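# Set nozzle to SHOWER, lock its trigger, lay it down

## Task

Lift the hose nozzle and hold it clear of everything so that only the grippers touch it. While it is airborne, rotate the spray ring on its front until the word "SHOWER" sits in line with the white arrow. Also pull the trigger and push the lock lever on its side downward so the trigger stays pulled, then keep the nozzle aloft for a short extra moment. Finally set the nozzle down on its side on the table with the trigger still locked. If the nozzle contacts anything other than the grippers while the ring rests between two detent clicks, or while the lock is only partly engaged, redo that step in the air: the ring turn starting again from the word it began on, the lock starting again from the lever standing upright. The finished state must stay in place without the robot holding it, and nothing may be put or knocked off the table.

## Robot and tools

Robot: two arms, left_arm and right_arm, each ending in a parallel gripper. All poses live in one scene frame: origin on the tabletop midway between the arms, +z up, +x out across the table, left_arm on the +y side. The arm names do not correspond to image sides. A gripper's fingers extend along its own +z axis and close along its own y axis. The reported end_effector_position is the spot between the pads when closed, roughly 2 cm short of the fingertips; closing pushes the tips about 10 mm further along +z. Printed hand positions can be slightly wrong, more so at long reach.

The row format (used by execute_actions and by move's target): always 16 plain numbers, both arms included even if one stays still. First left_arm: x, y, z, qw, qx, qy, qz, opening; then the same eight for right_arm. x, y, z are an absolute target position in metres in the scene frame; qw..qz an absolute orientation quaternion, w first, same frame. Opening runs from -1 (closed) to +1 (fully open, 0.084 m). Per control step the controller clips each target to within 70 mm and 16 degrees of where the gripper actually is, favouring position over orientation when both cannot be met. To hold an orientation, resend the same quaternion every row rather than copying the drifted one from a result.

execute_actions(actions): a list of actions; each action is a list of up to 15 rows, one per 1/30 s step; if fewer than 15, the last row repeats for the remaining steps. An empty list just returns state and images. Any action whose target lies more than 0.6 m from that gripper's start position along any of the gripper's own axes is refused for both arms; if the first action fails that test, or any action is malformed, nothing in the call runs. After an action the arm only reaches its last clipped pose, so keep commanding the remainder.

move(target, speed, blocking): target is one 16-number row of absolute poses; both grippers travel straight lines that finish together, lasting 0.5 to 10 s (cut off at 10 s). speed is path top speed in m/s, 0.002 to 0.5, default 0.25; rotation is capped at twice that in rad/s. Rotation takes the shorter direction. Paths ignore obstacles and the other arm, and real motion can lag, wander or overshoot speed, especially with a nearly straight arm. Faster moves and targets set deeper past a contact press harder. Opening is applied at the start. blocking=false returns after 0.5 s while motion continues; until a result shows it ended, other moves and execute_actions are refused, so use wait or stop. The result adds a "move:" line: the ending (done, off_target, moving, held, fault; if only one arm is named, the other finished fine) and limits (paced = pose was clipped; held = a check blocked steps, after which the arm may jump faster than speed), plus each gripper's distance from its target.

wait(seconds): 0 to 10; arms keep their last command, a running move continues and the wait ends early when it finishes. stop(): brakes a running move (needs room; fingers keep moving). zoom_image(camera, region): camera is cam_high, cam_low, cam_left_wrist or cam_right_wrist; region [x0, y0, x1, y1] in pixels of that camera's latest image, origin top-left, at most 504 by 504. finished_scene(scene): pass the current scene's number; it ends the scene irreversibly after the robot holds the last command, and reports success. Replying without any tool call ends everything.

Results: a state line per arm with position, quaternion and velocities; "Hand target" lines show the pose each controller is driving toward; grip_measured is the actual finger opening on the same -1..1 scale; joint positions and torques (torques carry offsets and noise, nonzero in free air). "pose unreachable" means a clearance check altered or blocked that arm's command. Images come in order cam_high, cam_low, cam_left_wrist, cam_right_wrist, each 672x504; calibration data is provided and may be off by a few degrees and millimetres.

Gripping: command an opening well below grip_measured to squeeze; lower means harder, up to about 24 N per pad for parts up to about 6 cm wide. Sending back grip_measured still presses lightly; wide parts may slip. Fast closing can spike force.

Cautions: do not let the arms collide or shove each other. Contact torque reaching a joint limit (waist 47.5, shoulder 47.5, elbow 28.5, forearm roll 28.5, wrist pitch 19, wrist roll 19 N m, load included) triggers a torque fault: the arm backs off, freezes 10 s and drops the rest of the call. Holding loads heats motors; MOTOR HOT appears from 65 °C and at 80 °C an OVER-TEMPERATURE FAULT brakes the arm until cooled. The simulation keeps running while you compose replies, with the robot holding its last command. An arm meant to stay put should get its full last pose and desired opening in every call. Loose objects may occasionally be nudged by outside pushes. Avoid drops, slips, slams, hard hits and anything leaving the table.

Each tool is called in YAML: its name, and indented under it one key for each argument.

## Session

execute_actions:
  actions: []

Scene clock: 0.00 s.
left_arm: end_effector_position=(+0.1526, +0.6427, +0.3748) grip_measured=+1.00 end_effector_quat_wxyz=(-0.017, +0.284, +0.959, +0.007) end_effector_velocity=(+0.000, -0.000, -0.000) end_effector_angular_velocity=(-0.000, +0.001, -0.001) | right_arm: end_effector_position=(+0.2393, -0.1493, +0.3224) grip_measured=+1.00 end_effector_quat_wxyz=(+0.059, +0.801, -0.595, +0.023) end_effector_velocity=(+0.000, +0.000, +0.001) end_effector_angular_velocity=(+0.002, -0.001, -0.000)
Joint positions: left_arm=[ 0.734 -0.54  -1.061  0.037  1.605 -1.748  0.084] | right_arm=[ 0.96  -0.643 -0.857 -0.066  1.608  2.033  0.084]
Joint velocities: left_arm=[-0.001 -0.     0.     0.     0.001  0.    -0.   ] | right_arm=[-0.     0.    -0.002  0.     0.     0.    -0.   ]
Joint torques (N m, as the arm reports them, + toward a larger angle): no reading
Motor temperatures (°C, as the motors report them): left_arm=[34 34 35 38 39 37] | right_arm=[34 34 36 31 36 36]
Hand target (left_arm): +0.153, +0.643, +0.375; -0.017, +0.284, +0.959, +0.007
Hand target (right_arm): +0.239, -0.149, +0.322; +0.059, +0.801, -0.595, +0.023
camera_calibration (this result's frames):
cam_left_wrist: T_world_to_cam=[[0.561414, 0.82731, 0.0193037, -0.596142], [0.827343, -0.560629, -0.0346171, 0.315947], [-0.0178169, 0.0354053, -0.999214, 0.486488], [0, 0, 0, 1]] pos_world=[0.0819535, 0.653099, 0.508551]
cam_right_wrist: T_world_to_cam=[[-0.953829, -0.295899, 0.0515256, 0.204914], [-0.30005, 0.946433, -0.119309, 0.323596], [-0.0134621, -0.129261, -0.991519, 0.432634], [0, 0, 0, 1]] pos_world=[0.298371, -0.189705, 0.457015]

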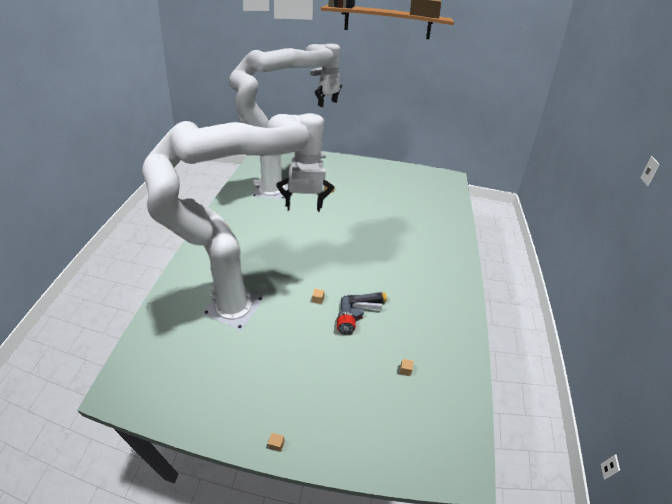

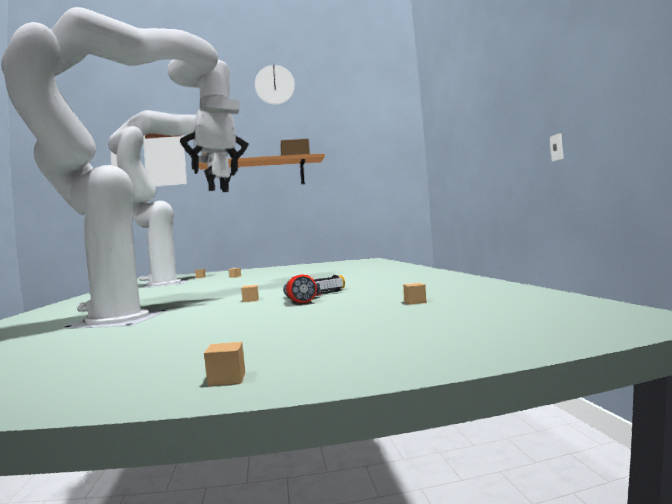

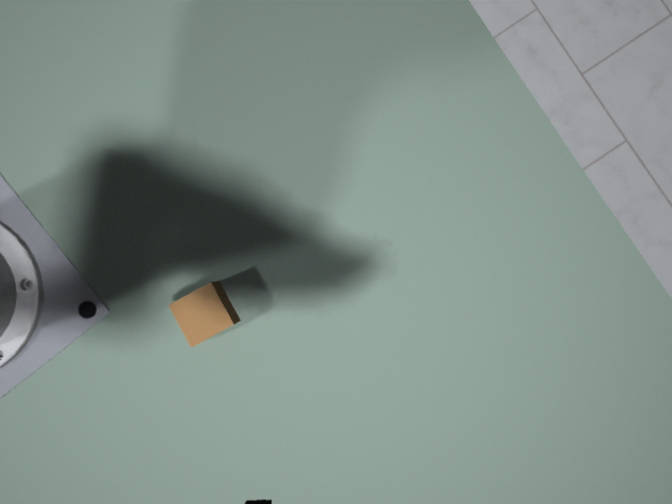

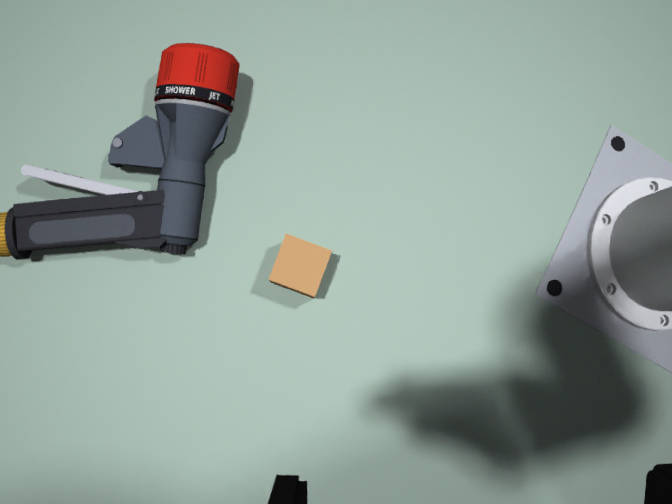

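move:
  target: [0.40,0.25,0.27,0.5,0.5,-0.5,0.5,-1,0.494,-0.213,0.13,0,0.199,-0.98,0,1]
  speed: 0.35

Scene clock: 5.20 s.
left_arm: end_effector_position=(+0.3996, +0.2500, +0.2697) grip_measured=-1.00 end_effector_quat_wxyz=(+0.499, +0.501, -0.499, +0.502) end_effector_velocity=(+0.001, -0.002, -0.000) end_effector_angular_velocity=(-0.003, +0.004, +0.005) | right_arm: end_effector_position=(+0.4943, -0.2119, +0.1307) grip_measured=+1.00 end_effector_quat_wxyz=(+0.000, -0.199, +0.980, -0.000) end_effector_velocity=(-0.000, -0.001, -0.002) end_effector_angular_velocity=(-0.001, +0.003, -0.004)
Joint positions: left_arm=[ 0.147  0.268 -1.007 -1.404  1.721 -3.867  0.   ] | right_arm=[ 0.438  0.116 -0.988 -0.001  0.871  2.972  0.084]
Joint velocities: left_arm=[-0.005 -0.001  0.005 -0.009 -0.005 -0.002  0.   ] | right_arm=[-0.001  0.004  0.001 -0.001 -0.001  0.003 -0.   ]
Joint torques (N m, as the arm reports them, + toward a larger angle): left_arm=[  1.68 -23.4  -10.15  -1.31   2.12  -0.37] | right_arm=[ -2.63 -28.77 -23.08  -0.59  -2.05  -0.2 ]
Motor temperatures (°C, as the motors report them): left_arm=[34 34 36 38 39 37] | right_arm=[34 34 37 31 36 36]
Hand target (left_arm): +0.400, +0.250, +0.270; +0.499, +0.501, -0.499, +0.502
Hand target (right_arm): +0.494, -0.212, +0.131; +0.000, -0.199, +0.980, -0.000
Off the commanded pose (left_arm): 0.001 m, 0 deg.
Off the commanded pose (right_arm): 0.001 m, 0 deg.
move: done
camera_calibration (this result's frames):
cam_left_wrist: T_world_to_cam=[[-0.999719, 0.0124745, -0.0201396, 0.430257], [0.0201667, 0.00205433, -0.999795, 0.32996], [-0.0124305, -0.99992, -0.00230532, 0.387605], [0, 0, 0, 1]] pos_world=[0.4283, 0.381529, 0.339451]
cam_right_wrist: T_world_to_cam=[[-0.399664, 0.916494, -0.0175179, 0.431495], [0.916647, 0.399475, -0.0133481, -0.294658], [-0.00523544, -0.0213925, -0.999757, 0.2578], [0, 0, 0, 1]] pos_world=[0.4439, -0.272239, 0.261363]

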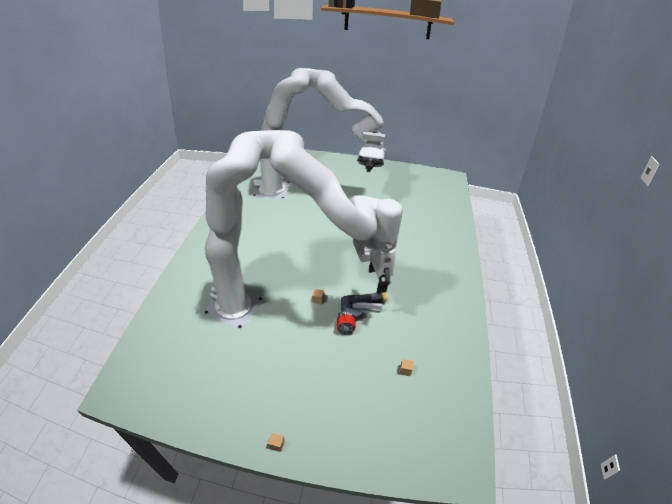

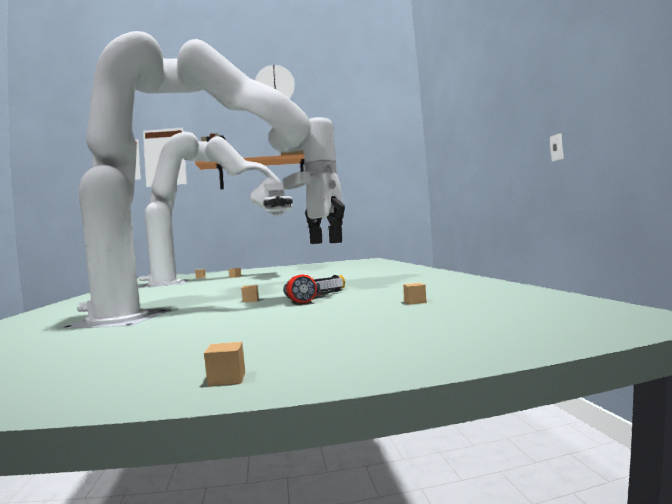

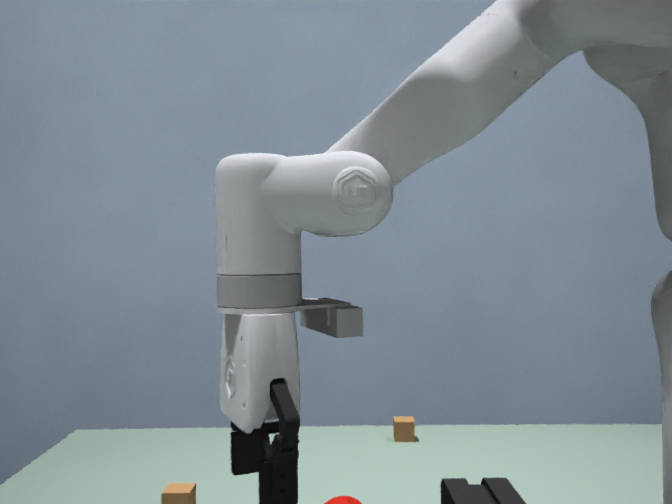

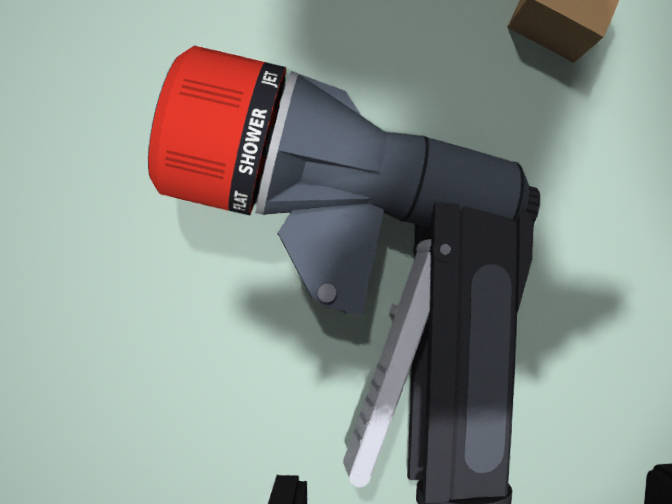

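move:
  target: [0.40,0.25,0.27,0.5,0.5,-0.5,0.5,-1,0.490,-0.214,0.027,0,0.174,-0.985,0,1]
  speed: 0.08

execute_actions:
  actions:
    - [[0.40,0.25,0.27,0.5,0.5,-0.5,0.5,-1,0.490,-0.214,0.027,0,0.174,-0.985,0,0.4]]
    - [[0.40,0.25,0.27,0.5,0.5,-0.5,0.5,-1,0.488,-0.209,0.027,0,0.174,-0.985,0,0]]
    - [[0.40,0.25,0.27,0.5,0.5,-0.5,0.5,-1,0.488,-0.209,0.027,0,0.174,-0.985,0,-1]]

move:
  target: [0.40,0.25,0.27,0.5,0.5,-0.5,0.5,-1,0.48,-0.20,0.12,0,0.174,-0.985,0,-1]
  speed: 0.15

move:
  target: [0.40,0.25,0.27,0.5,0.5,-0.5,0.5,-1,0.42,-0.15,0.22,0,0.97,-0.24,0,-1]
  speed: 0.4

move:
  target: [0.40,0.08,0.24,0.5,0.5,-0.5,0.5,-1,0.38,-0.05,0.22,0.7026,-0.7026,-0.08,-0.08,-1]
  speed: 0.3

Scene clock: 8.80 s.
left_arm: end_effector_position=(+0.4000, +0.2500, +0.2700) grip_measured=-1.00 end_effector_quat_wxyz=(+0.500, +0.500, -0.500, +0.500) end_effector_velocity=(-0.000, -0.000, +0.000) end_effector_angular_velocity=(-0.000, +0.000, -0.000) | right_arm: end_effector_position=(+0.4903, -0.2139, +0.0276) grip_measured=+1.00 end_effector_quat_wxyz=(+0.000, -0.174, +0.985, +0.000) end_effector_velocity=(-0.000, -0.000, -0.003) end_effector_angular_velocity=(-0.000, +0.001, -0.001)
Joint positions: left_arm=[ 0.147  0.272 -1.014 -1.401  1.725 -3.871  0.   ] | right_arm=[ 0.435  0.316 -0.904  0.     0.588  3.02   0.084]
Joint velocities: left_arm=[-0.  0. -0.  0.  0. -0.  0.] | right_arm=[-0.     0.007  0.001  0.    -0.007  0.001  0.   ]
Joint torques (N m, as the arm reports them, + toward a larger angle): left_arm=[  1.74 -23.8  -10.08  -1.37   2.05  -0.32] | right_arm=[ -2.44 -30.57 -19.71  -0.58  -2.23  -0.29]
Motor temperatures (°C, as the motors report them): left_arm=[34 34 37 38 39 37] | right_arm=[34 35 38 31 36 36]
Hand target (left_arm): +0.400, +0.250, +0.270; +0.500, +0.500, -0.500, +0.500
Hand target (right_arm): +0.490, -0.214, +0.027; -0.000, -0.174, +0.985, +0.000
Off the commanded pose (left_arm): 0.000 m, 0 deg.
Off the commanded pose (right_arm): 0.001 m, 0 deg.
move: done
camera_calibration (this result's frames):
cam_left_wrist: T_world_to_cam=[[-0.999675, 0.0172274, -0.018784, 0.429131], [0.0188256, 0.00226033, -0.99982, 0.330793], [-0.0171818, -0.999849, -0.00258391, 0.389583], [0, 0, 0, 1]] pos_world=[0.429458, 0.381383, 0.339801]
cam_right_wrist: T_world_to_cam=[[-0.352137, 0.935803, -0.016495, 0.410714], [0.935925, 0.351949, -0.0132798, -0.311197], [-0.00662185, -0.0201144, -0.999776, 0.155572], [0, 0, 0, 1]] pos_world=[0.436915, -0.271693, 0.158179]

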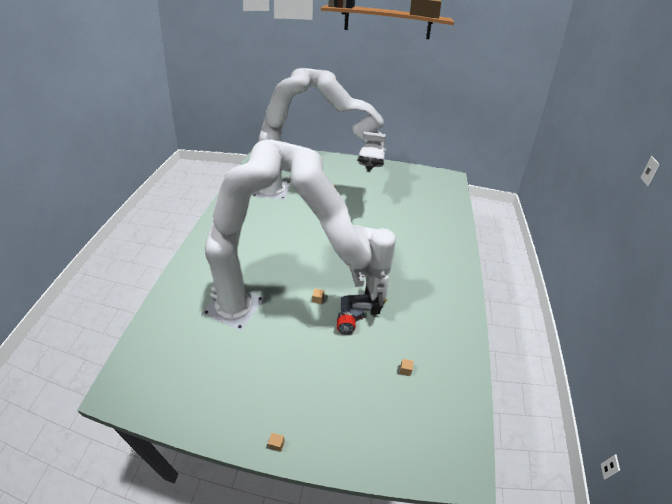

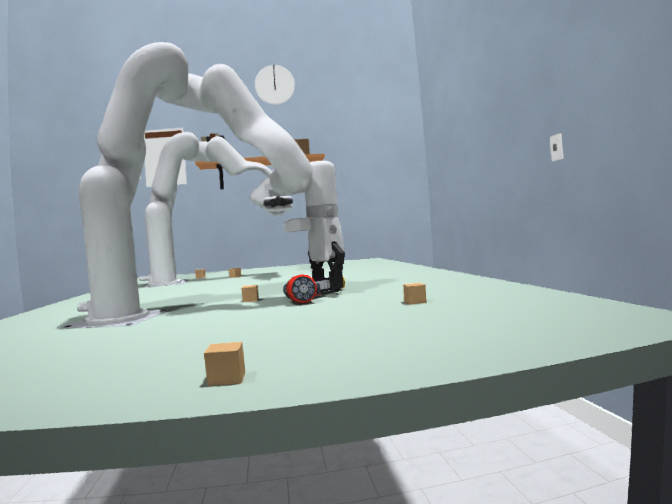

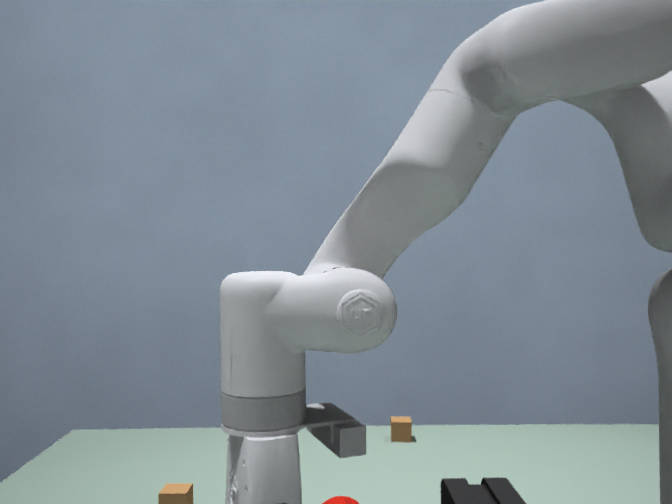

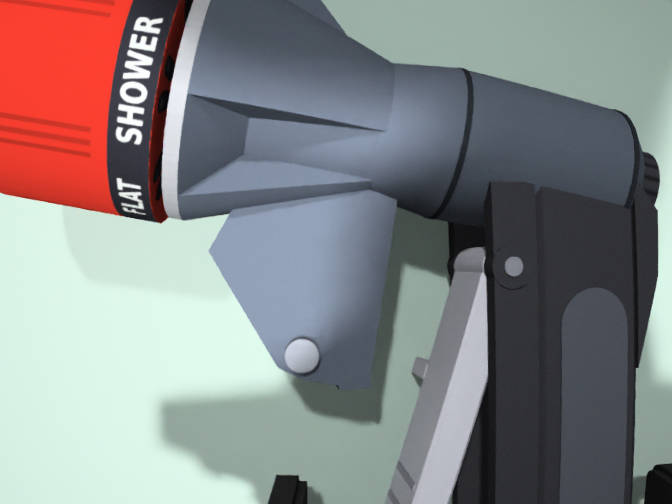

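Scene clock: 10.30 s.
left_arm: end_effector_position=(+0.4000, +0.2500, +0.2700) grip_measured=-1.00 end_effector_quat_wxyz=(+0.500, +0.500, -0.500, +0.500) end_effector_velocity=(-0.000, -0.000, -0.000) end_effector_angular_velocity=(+0.001, +0.001, +0.000) | right_arm: end_effector_position=(+0.4884, -0.2087, +0.0276) grip_measured=-0.12 end_effector_quat_wxyz=(+0.001, -0.174, +0.985, +0.000) end_effector_velocity=(-0.000, -0.000, -0.000) end_effector_angular_velocity=(-0.000, +0.000, -0.000)
Joint positions: left_arm=[ 0.147  0.272 -1.014 -1.401  1.725 -3.871  0.   ] | right_arm=[ 0.447  0.314 -0.901  0.     0.586  3.032  0.039]
Joint velocities: left_arm=[-0.    -0.     0.001  0.    -0.001 -0.     0.   ] | right_arm=[-0.  0.  0. -0. -0.  0.  0.]
Joint torques (N m, as the arm reports them, + toward a larger angle): left_arm=[  1.77 -23.6  -10.09  -1.3    2.05  -0.4 ] | right_arm=[ -4.6  -20.14 -12.12  -1.08  -0.66  -0.24]
Motor temperatures (°C, as the motors report them): left_arm=[34 34 37 38 39 37] | right_arm=[34 35 38 31 36 36]
Hand target (left_arm): +0.400, +0.250, +0.270; +0.500, +0.500, -0.500, +0.500
Hand target (right_arm): +0.488, -0.209, +0.027; -0.000, -0.174, +0.985, +0.000
Off the commanded pose (left_arm): 0.000 m, 0 deg.
Off the commanded pose (right_arm): 0.001 m, 0 deg.
camera_calibration (this result's frames):
cam_left_wrist: T_world_to_cam=[[-0.999675, 0.0172449, -0.0187709, 0.429123], [0.018813, 0.00228081, -0.99982, 0.330791], [-0.017199, -0.999849, -0.0026045, 0.389599], [0, 0, 0, 1]] pos_world=[0.429461, 0.381386, 0.339801]
cam_right_wrist: T_world_to_cam=[[-0.352252, 0.935758, -0.0165771, 0.405207], [0.935888, 0.352083, -0.012314, -0.31127], [-0.00568642, -0.0198519, -0.999787, 0.155258], [0, 0, 0, 1]] pos_world=[0.434932, -0.266501, 0.158109]

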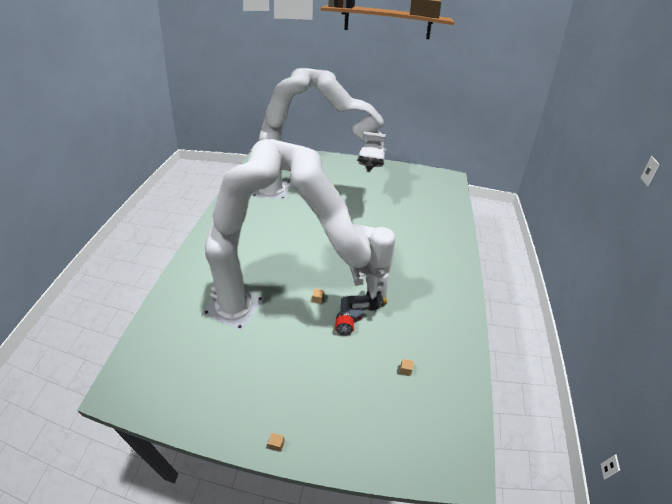

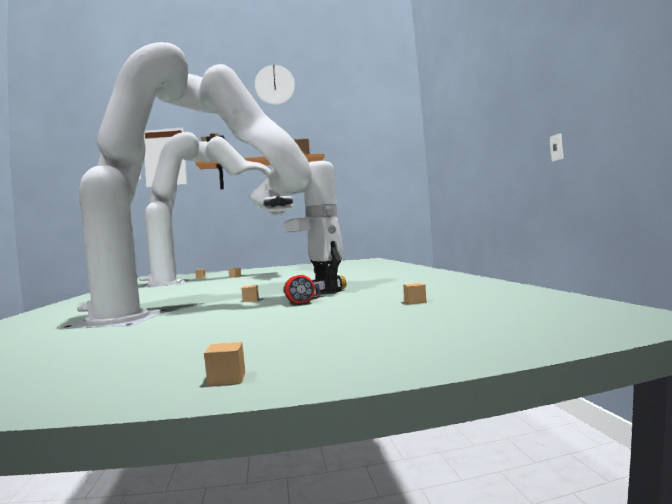

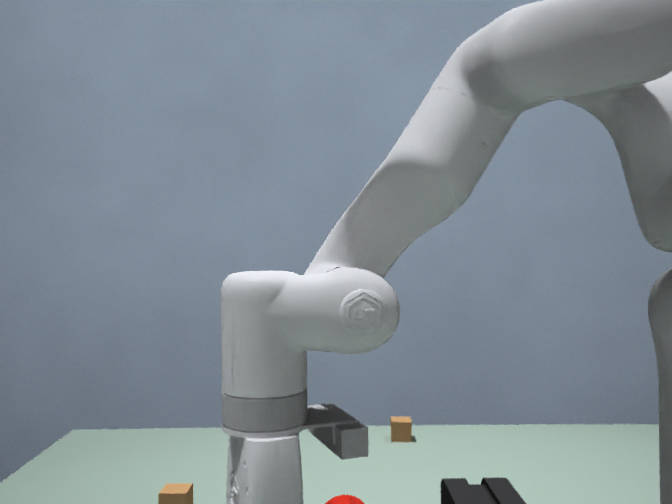

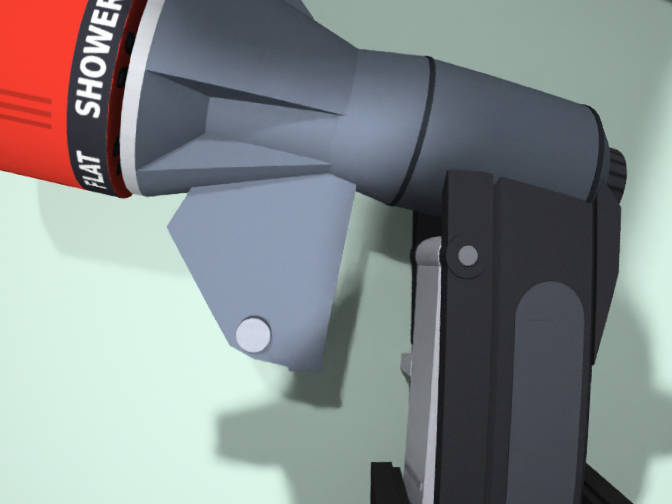

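Scene clock: 11.50 s.
left_arm: end_effector_position=(+0.4000, +0.2500, +0.2700) grip_measured=-1.00 end_effector_quat_wxyz=(+0.500, +0.500, -0.500, +0.500) end_effector_velocity=(-0.000, +0.000, +0.000) end_effector_angular_velocity=(-0.001, +0.000, +0.000) | right_arm: end_effector_position=(+0.4797, -0.2002, +0.1194) grip_measured=-0.17 end_effector_quat_wxyz=(-0.000, -0.174, +0.985, -0.000) end_effector_velocity=(+0.000, +0.000, +0.003) end_effector_angular_velocity=(+0.000, -0.001, +0.000)
Joint positions: left_arm=[ 0.147  0.272 -1.014 -1.401  1.725 -3.871  0.   ] | right_arm=[ 0.469  0.101 -0.932  0.     0.832  3.055  0.036]
Joint velocities: left_arm=[ 0.001  0.     0.    -0.     0.001  0.     0.   ] | right_arm=[ 0.001 -0.005 -0.002 -0.     0.005  0.     0.   ]
Joint torques (N m, as the arm reports them, + toward a larger angle): left_arm=[  1.43 -23.46 -10.    -1.35   1.96  -0.37] | right_arm=[ -2.69 -29.09 -23.77  -1.01  -2.26  -0.26]
Motor temperatures (°C, as the motors report them): left_arm=[34 34 37 38 39 37] | right_arm=[34 35 38 31 36 36]
Hand target (left_arm): +0.400, +0.250, +0.270; +0.500, +0.500, -0.500, +0.500
Hand target (right_arm): +0.480, -0.200, +0.120; +0.000, -0.174, +0.985, +0.000
Off the commanded pose (left_arm): 0.000 m, 0 deg.
Off the commanded pose (right_arm): 0.001 m, 0 deg.
move: done
camera_calibration (this result's frames):
cam_left_wrist: T_world_to_cam=[[-0.999675, 0.017245, -0.018771, 0.429123], [0.0188131, 0.0022809, -0.99982, 0.330791], [-0.017199, -0.999849, -0.00260459, 0.389599], [0, 0, 0, 1]] pos_world=[0.429461, 0.381386, 0.339801]
cam_right_wrist: T_world_to_cam=[[-0.351939, 0.935879, -0.0163865, 0.395503], [0.93599, 0.351727, -0.0144776, -0.304798], [-0.00778569, -0.0204328, -0.999761, 0.248128], [0, 0, 0, 1]] pos_world=[0.426413, -0.257867, 0.250137]

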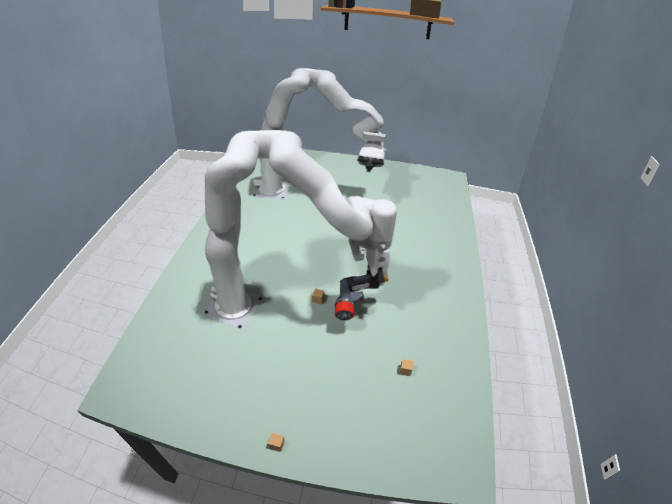

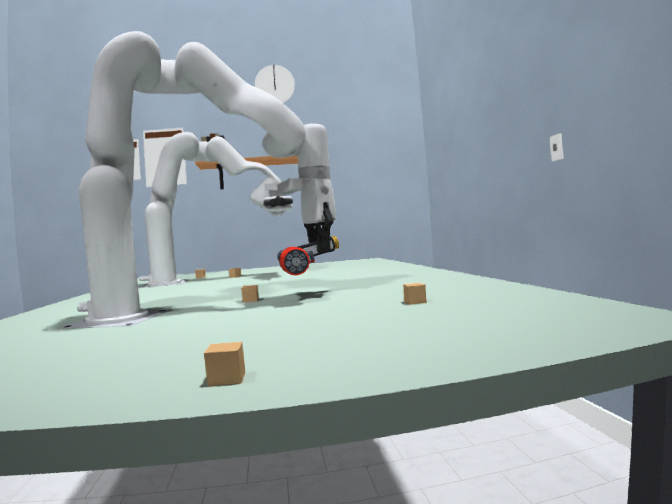

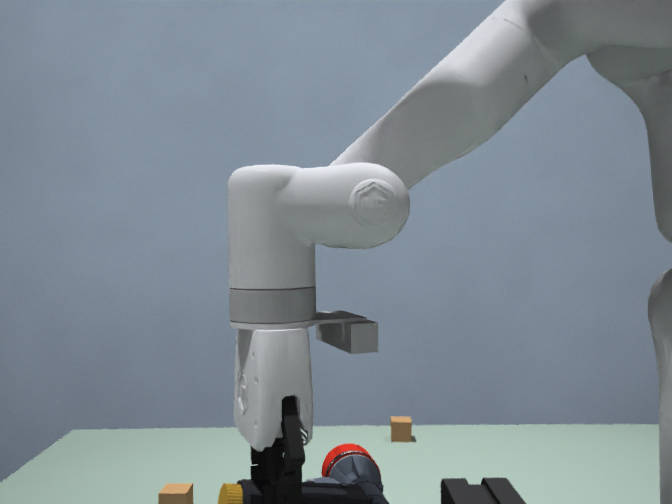

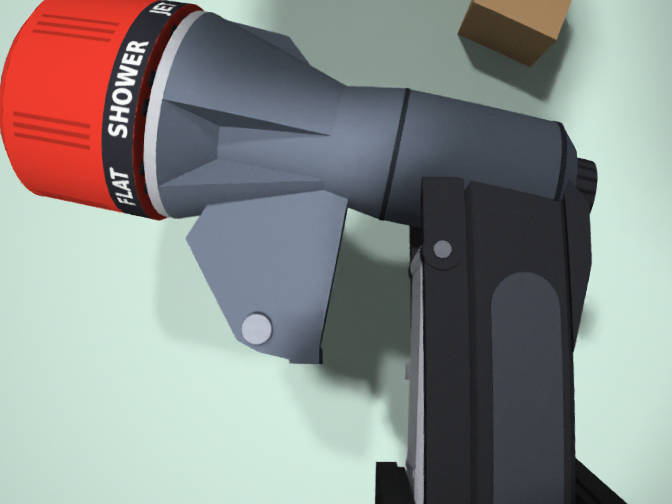

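Scene clock: 15.03 s.
left_arm: end_effector_position=(+0.4000, +0.2500, +0.2700) grip_measured=-1.00 end_effector_quat_wxyz=(+0.500, +0.500, -0.500, +0.500) end_effector_velocity=(-0.000, -0.001, +0.000) end_effector_angular_velocity=(+0.000, -0.000, -0.002) | right_arm: end_effector_position=(+0.4197, -0.1503, +0.2198) grip_measured=-0.17 end_effector_quat_wxyz=(+0.000, +0.971, -0.241, -0.000) end_effector_velocity=(-0.001, +0.000, +0.000) end_effector_angular_velocity=(+0.002, +0.002, +0.010)
Joint positions: left_arm=[ 0.147  0.272 -1.014 -1.401  1.725 -3.871  0.   ] | right_arm=[ 0.621 -0.165 -0.939 -0.     1.103  0.9    0.036]
Joint velocities: left_arm=[-0.002  0.    -0.    -0.    -0.    -0.     0.   ] | right_arm=[-0.001 -0.001  0.     0.003  0.002 -0.012 -0.   ]
Joint torques (N m, as the arm reports them, + toward a larger angle): left_arm=[  1.73 -23.88 -10.18  -1.44   2.11  -0.36] | right_arm=[ -2.84 -23.75 -26.8   -0.98  -2.63  -0.13]
Motor temperatures (°C, as the motors report them): left_arm=[34 34 37 38 39 37] | right_arm=[34 35 39 31 36 36]
Hand target (left_arm): +0.400, +0.250, +0.270; +0.500, +0.500, -0.500, +0.500
Hand target (right_arm): +0.420, -0.150, +0.220; -0.000, +0.971, -0.240, -0.000
Off the commanded pose (left_arm): 0.000 m, 0 deg.
Off the commanded pose (right_arm): 0.001 m, 0 deg.
move: done
camera_calibration (this result's frames):
cam_left_wrist: T_world_to_cam=[[-0.999675, 0.017245, -0.0187706, 0.429123], [0.0188127, 0.00228099, -0.99982, 0.330791], [-0.0171991, -0.999849, -0.00260467, 0.389599], [0, 0, 0, 1]] pos_world=[0.429461, 0.381386, 0.339801]
cam_right_wrist: T_world_to_cam=[[-0.458287, -0.888653, -0.0163722, 0.099772], [-0.888584, 0.458506, -0.0138214, 0.516948], [0.0197892, 0.00821385, -0.99977, 0.341707], [0, 0, 0, 1]] pos_world=[0.498313, -0.151168, 0.350407]

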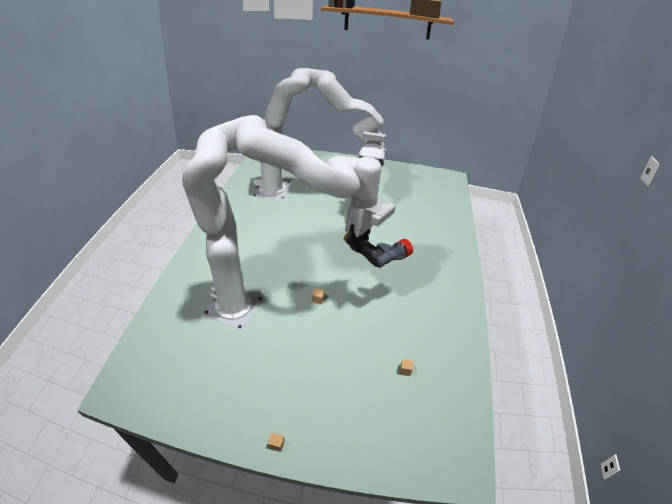

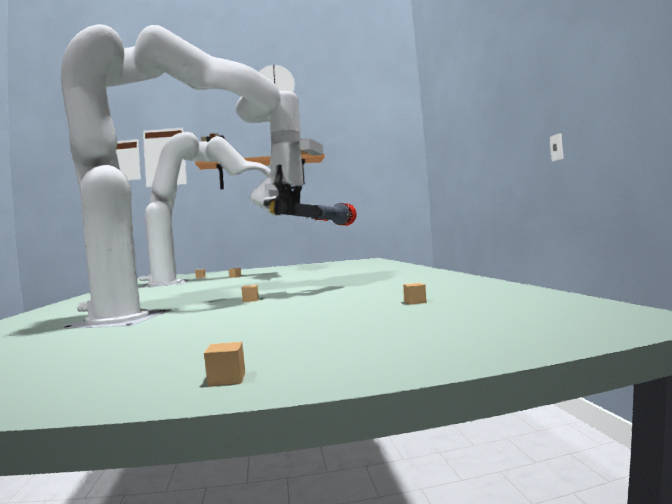

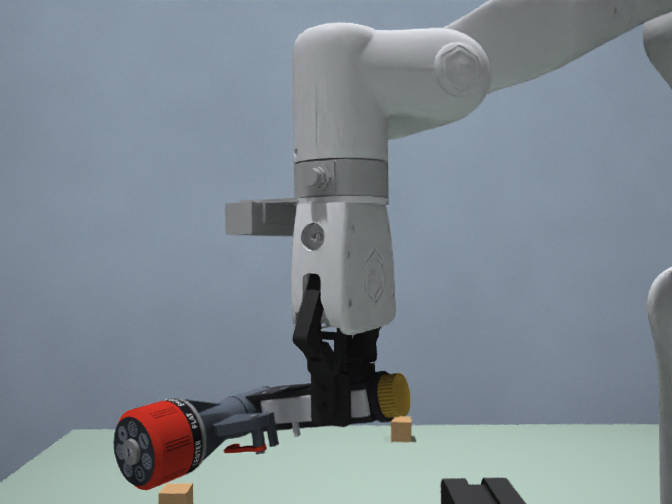

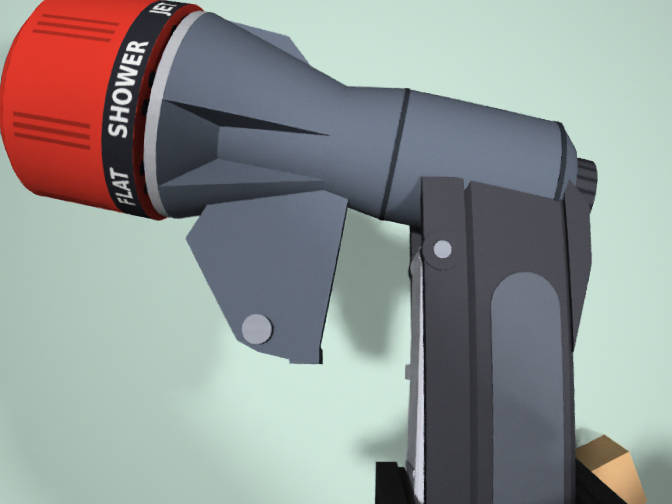

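Scene clock: 18.47 s.
left_arm: end_effector_position=(+0.3999, +0.0803, +0.2402) grip_measured=-1.00 end_effector_quat_wxyz=(+0.500, +0.500, -0.500, +0.500) end_effector_velocity=(-0.001, -0.001, -0.000) end_effector_angular_velocity=(+0.000, +0.000, -0.002) | right_arm: end_effector_position=(+0.3797, -0.0501, +0.2201) grip_measured=-0.17 end_effector_quat_wxyz=(+0.702, -0.703, -0.080, -0.082) end_effector_velocity=(+0.000, +0.001, +0.000) end_effector_angular_velocity=(+0.010, -0.006, +0.008)
Joint positions: left_arm=[-0.264  0.327 -1.    -1.714  1.458 -3.807  0.   ] | right_arm=[ 0.268  0.072 -0.585  1.626  1.537 -1.287  0.037]
Joint velocities: left_arm=[-0.003  0.001 -0.    -0.001 -0.001  0.     0.   ] | right_arm=[-0.001  0.013 -0.008 -0.003  0.013 -0.01  -0.   ]
Joint torques (N m, as the arm reports them, + toward a larger angle): left_arm=[  1.74 -24.56 -10.3   -1.24   2.1   -0.38] | right_arm=[ -2.57 -23.87 -18.95   0.92   2.55  -0.43]
Motor temperatures (°C, as the motors report them): left_arm=[34 34 38 38 39 37] | right_arm=[34 35 40 31 36 36]
Hand target (left_arm): +0.400, +0.080, +0.240; +0.500, +0.500, -0.500, +0.500
Hand target (right_arm): +0.380, -0.050, +0.220; +0.702, -0.703, -0.080, -0.082
Off the commanded pose (left_arm): 0.000 m, 0 deg.
Off the commanded pose (right_arm): 0.000 m, 0 deg.
move: done
camera_calibration (this result's frames):
cam_left_wrist: T_world_to_cam=[[-0.999674, 0.0172481, -0.018799, 0.431375], [0.0188333, 0.00183063, -0.999821, 0.301371], [-0.0172106, -0.99985, -0.00215487, 0.219715], [0, 0, 0, 1]] pos_world=[0.42934, 0.21169, 0.3099]
cam_right_wrist: T_world_to_cam=[[0.236811, 0.0139691, -0.971455, 0.162013], [-0.971472, 0.0165013, -0.236577, 0.49377], [0.0127255, 0.999766, 0.0174783, 0.170535], [0, 0, 0, 1]] pos_world=[0.439148, -0.180906, 0.271223]

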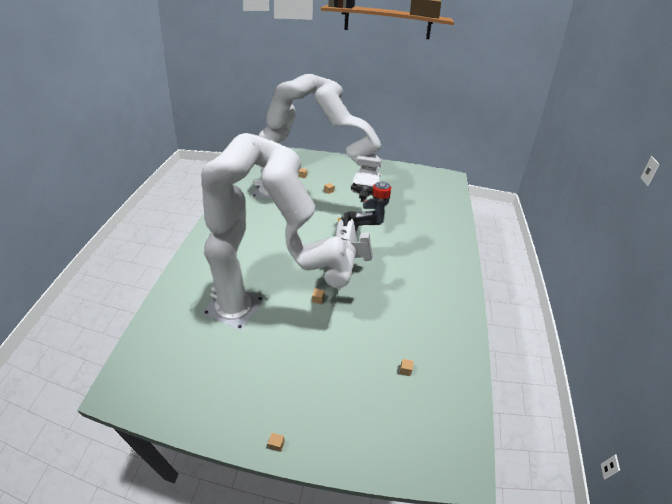

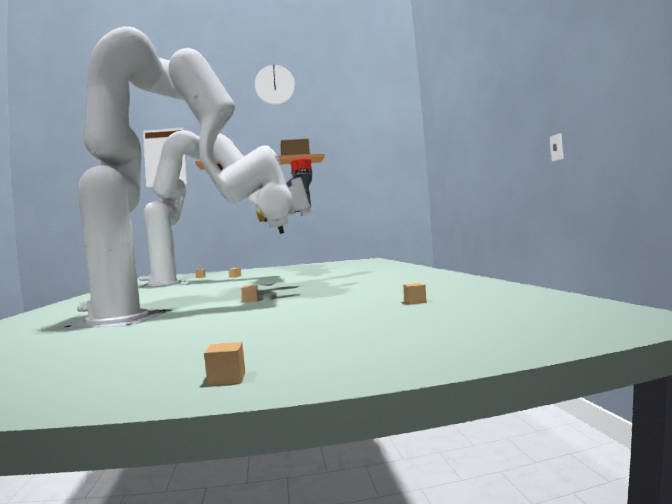

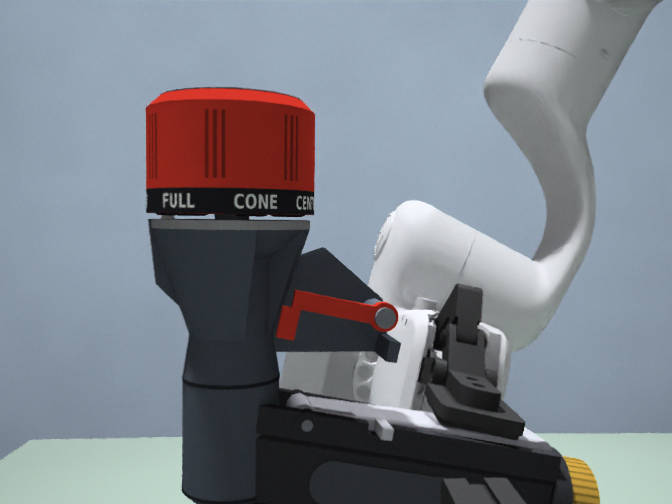

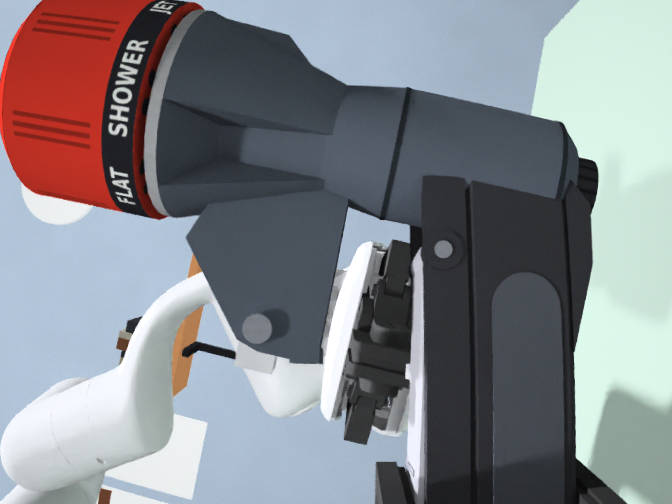

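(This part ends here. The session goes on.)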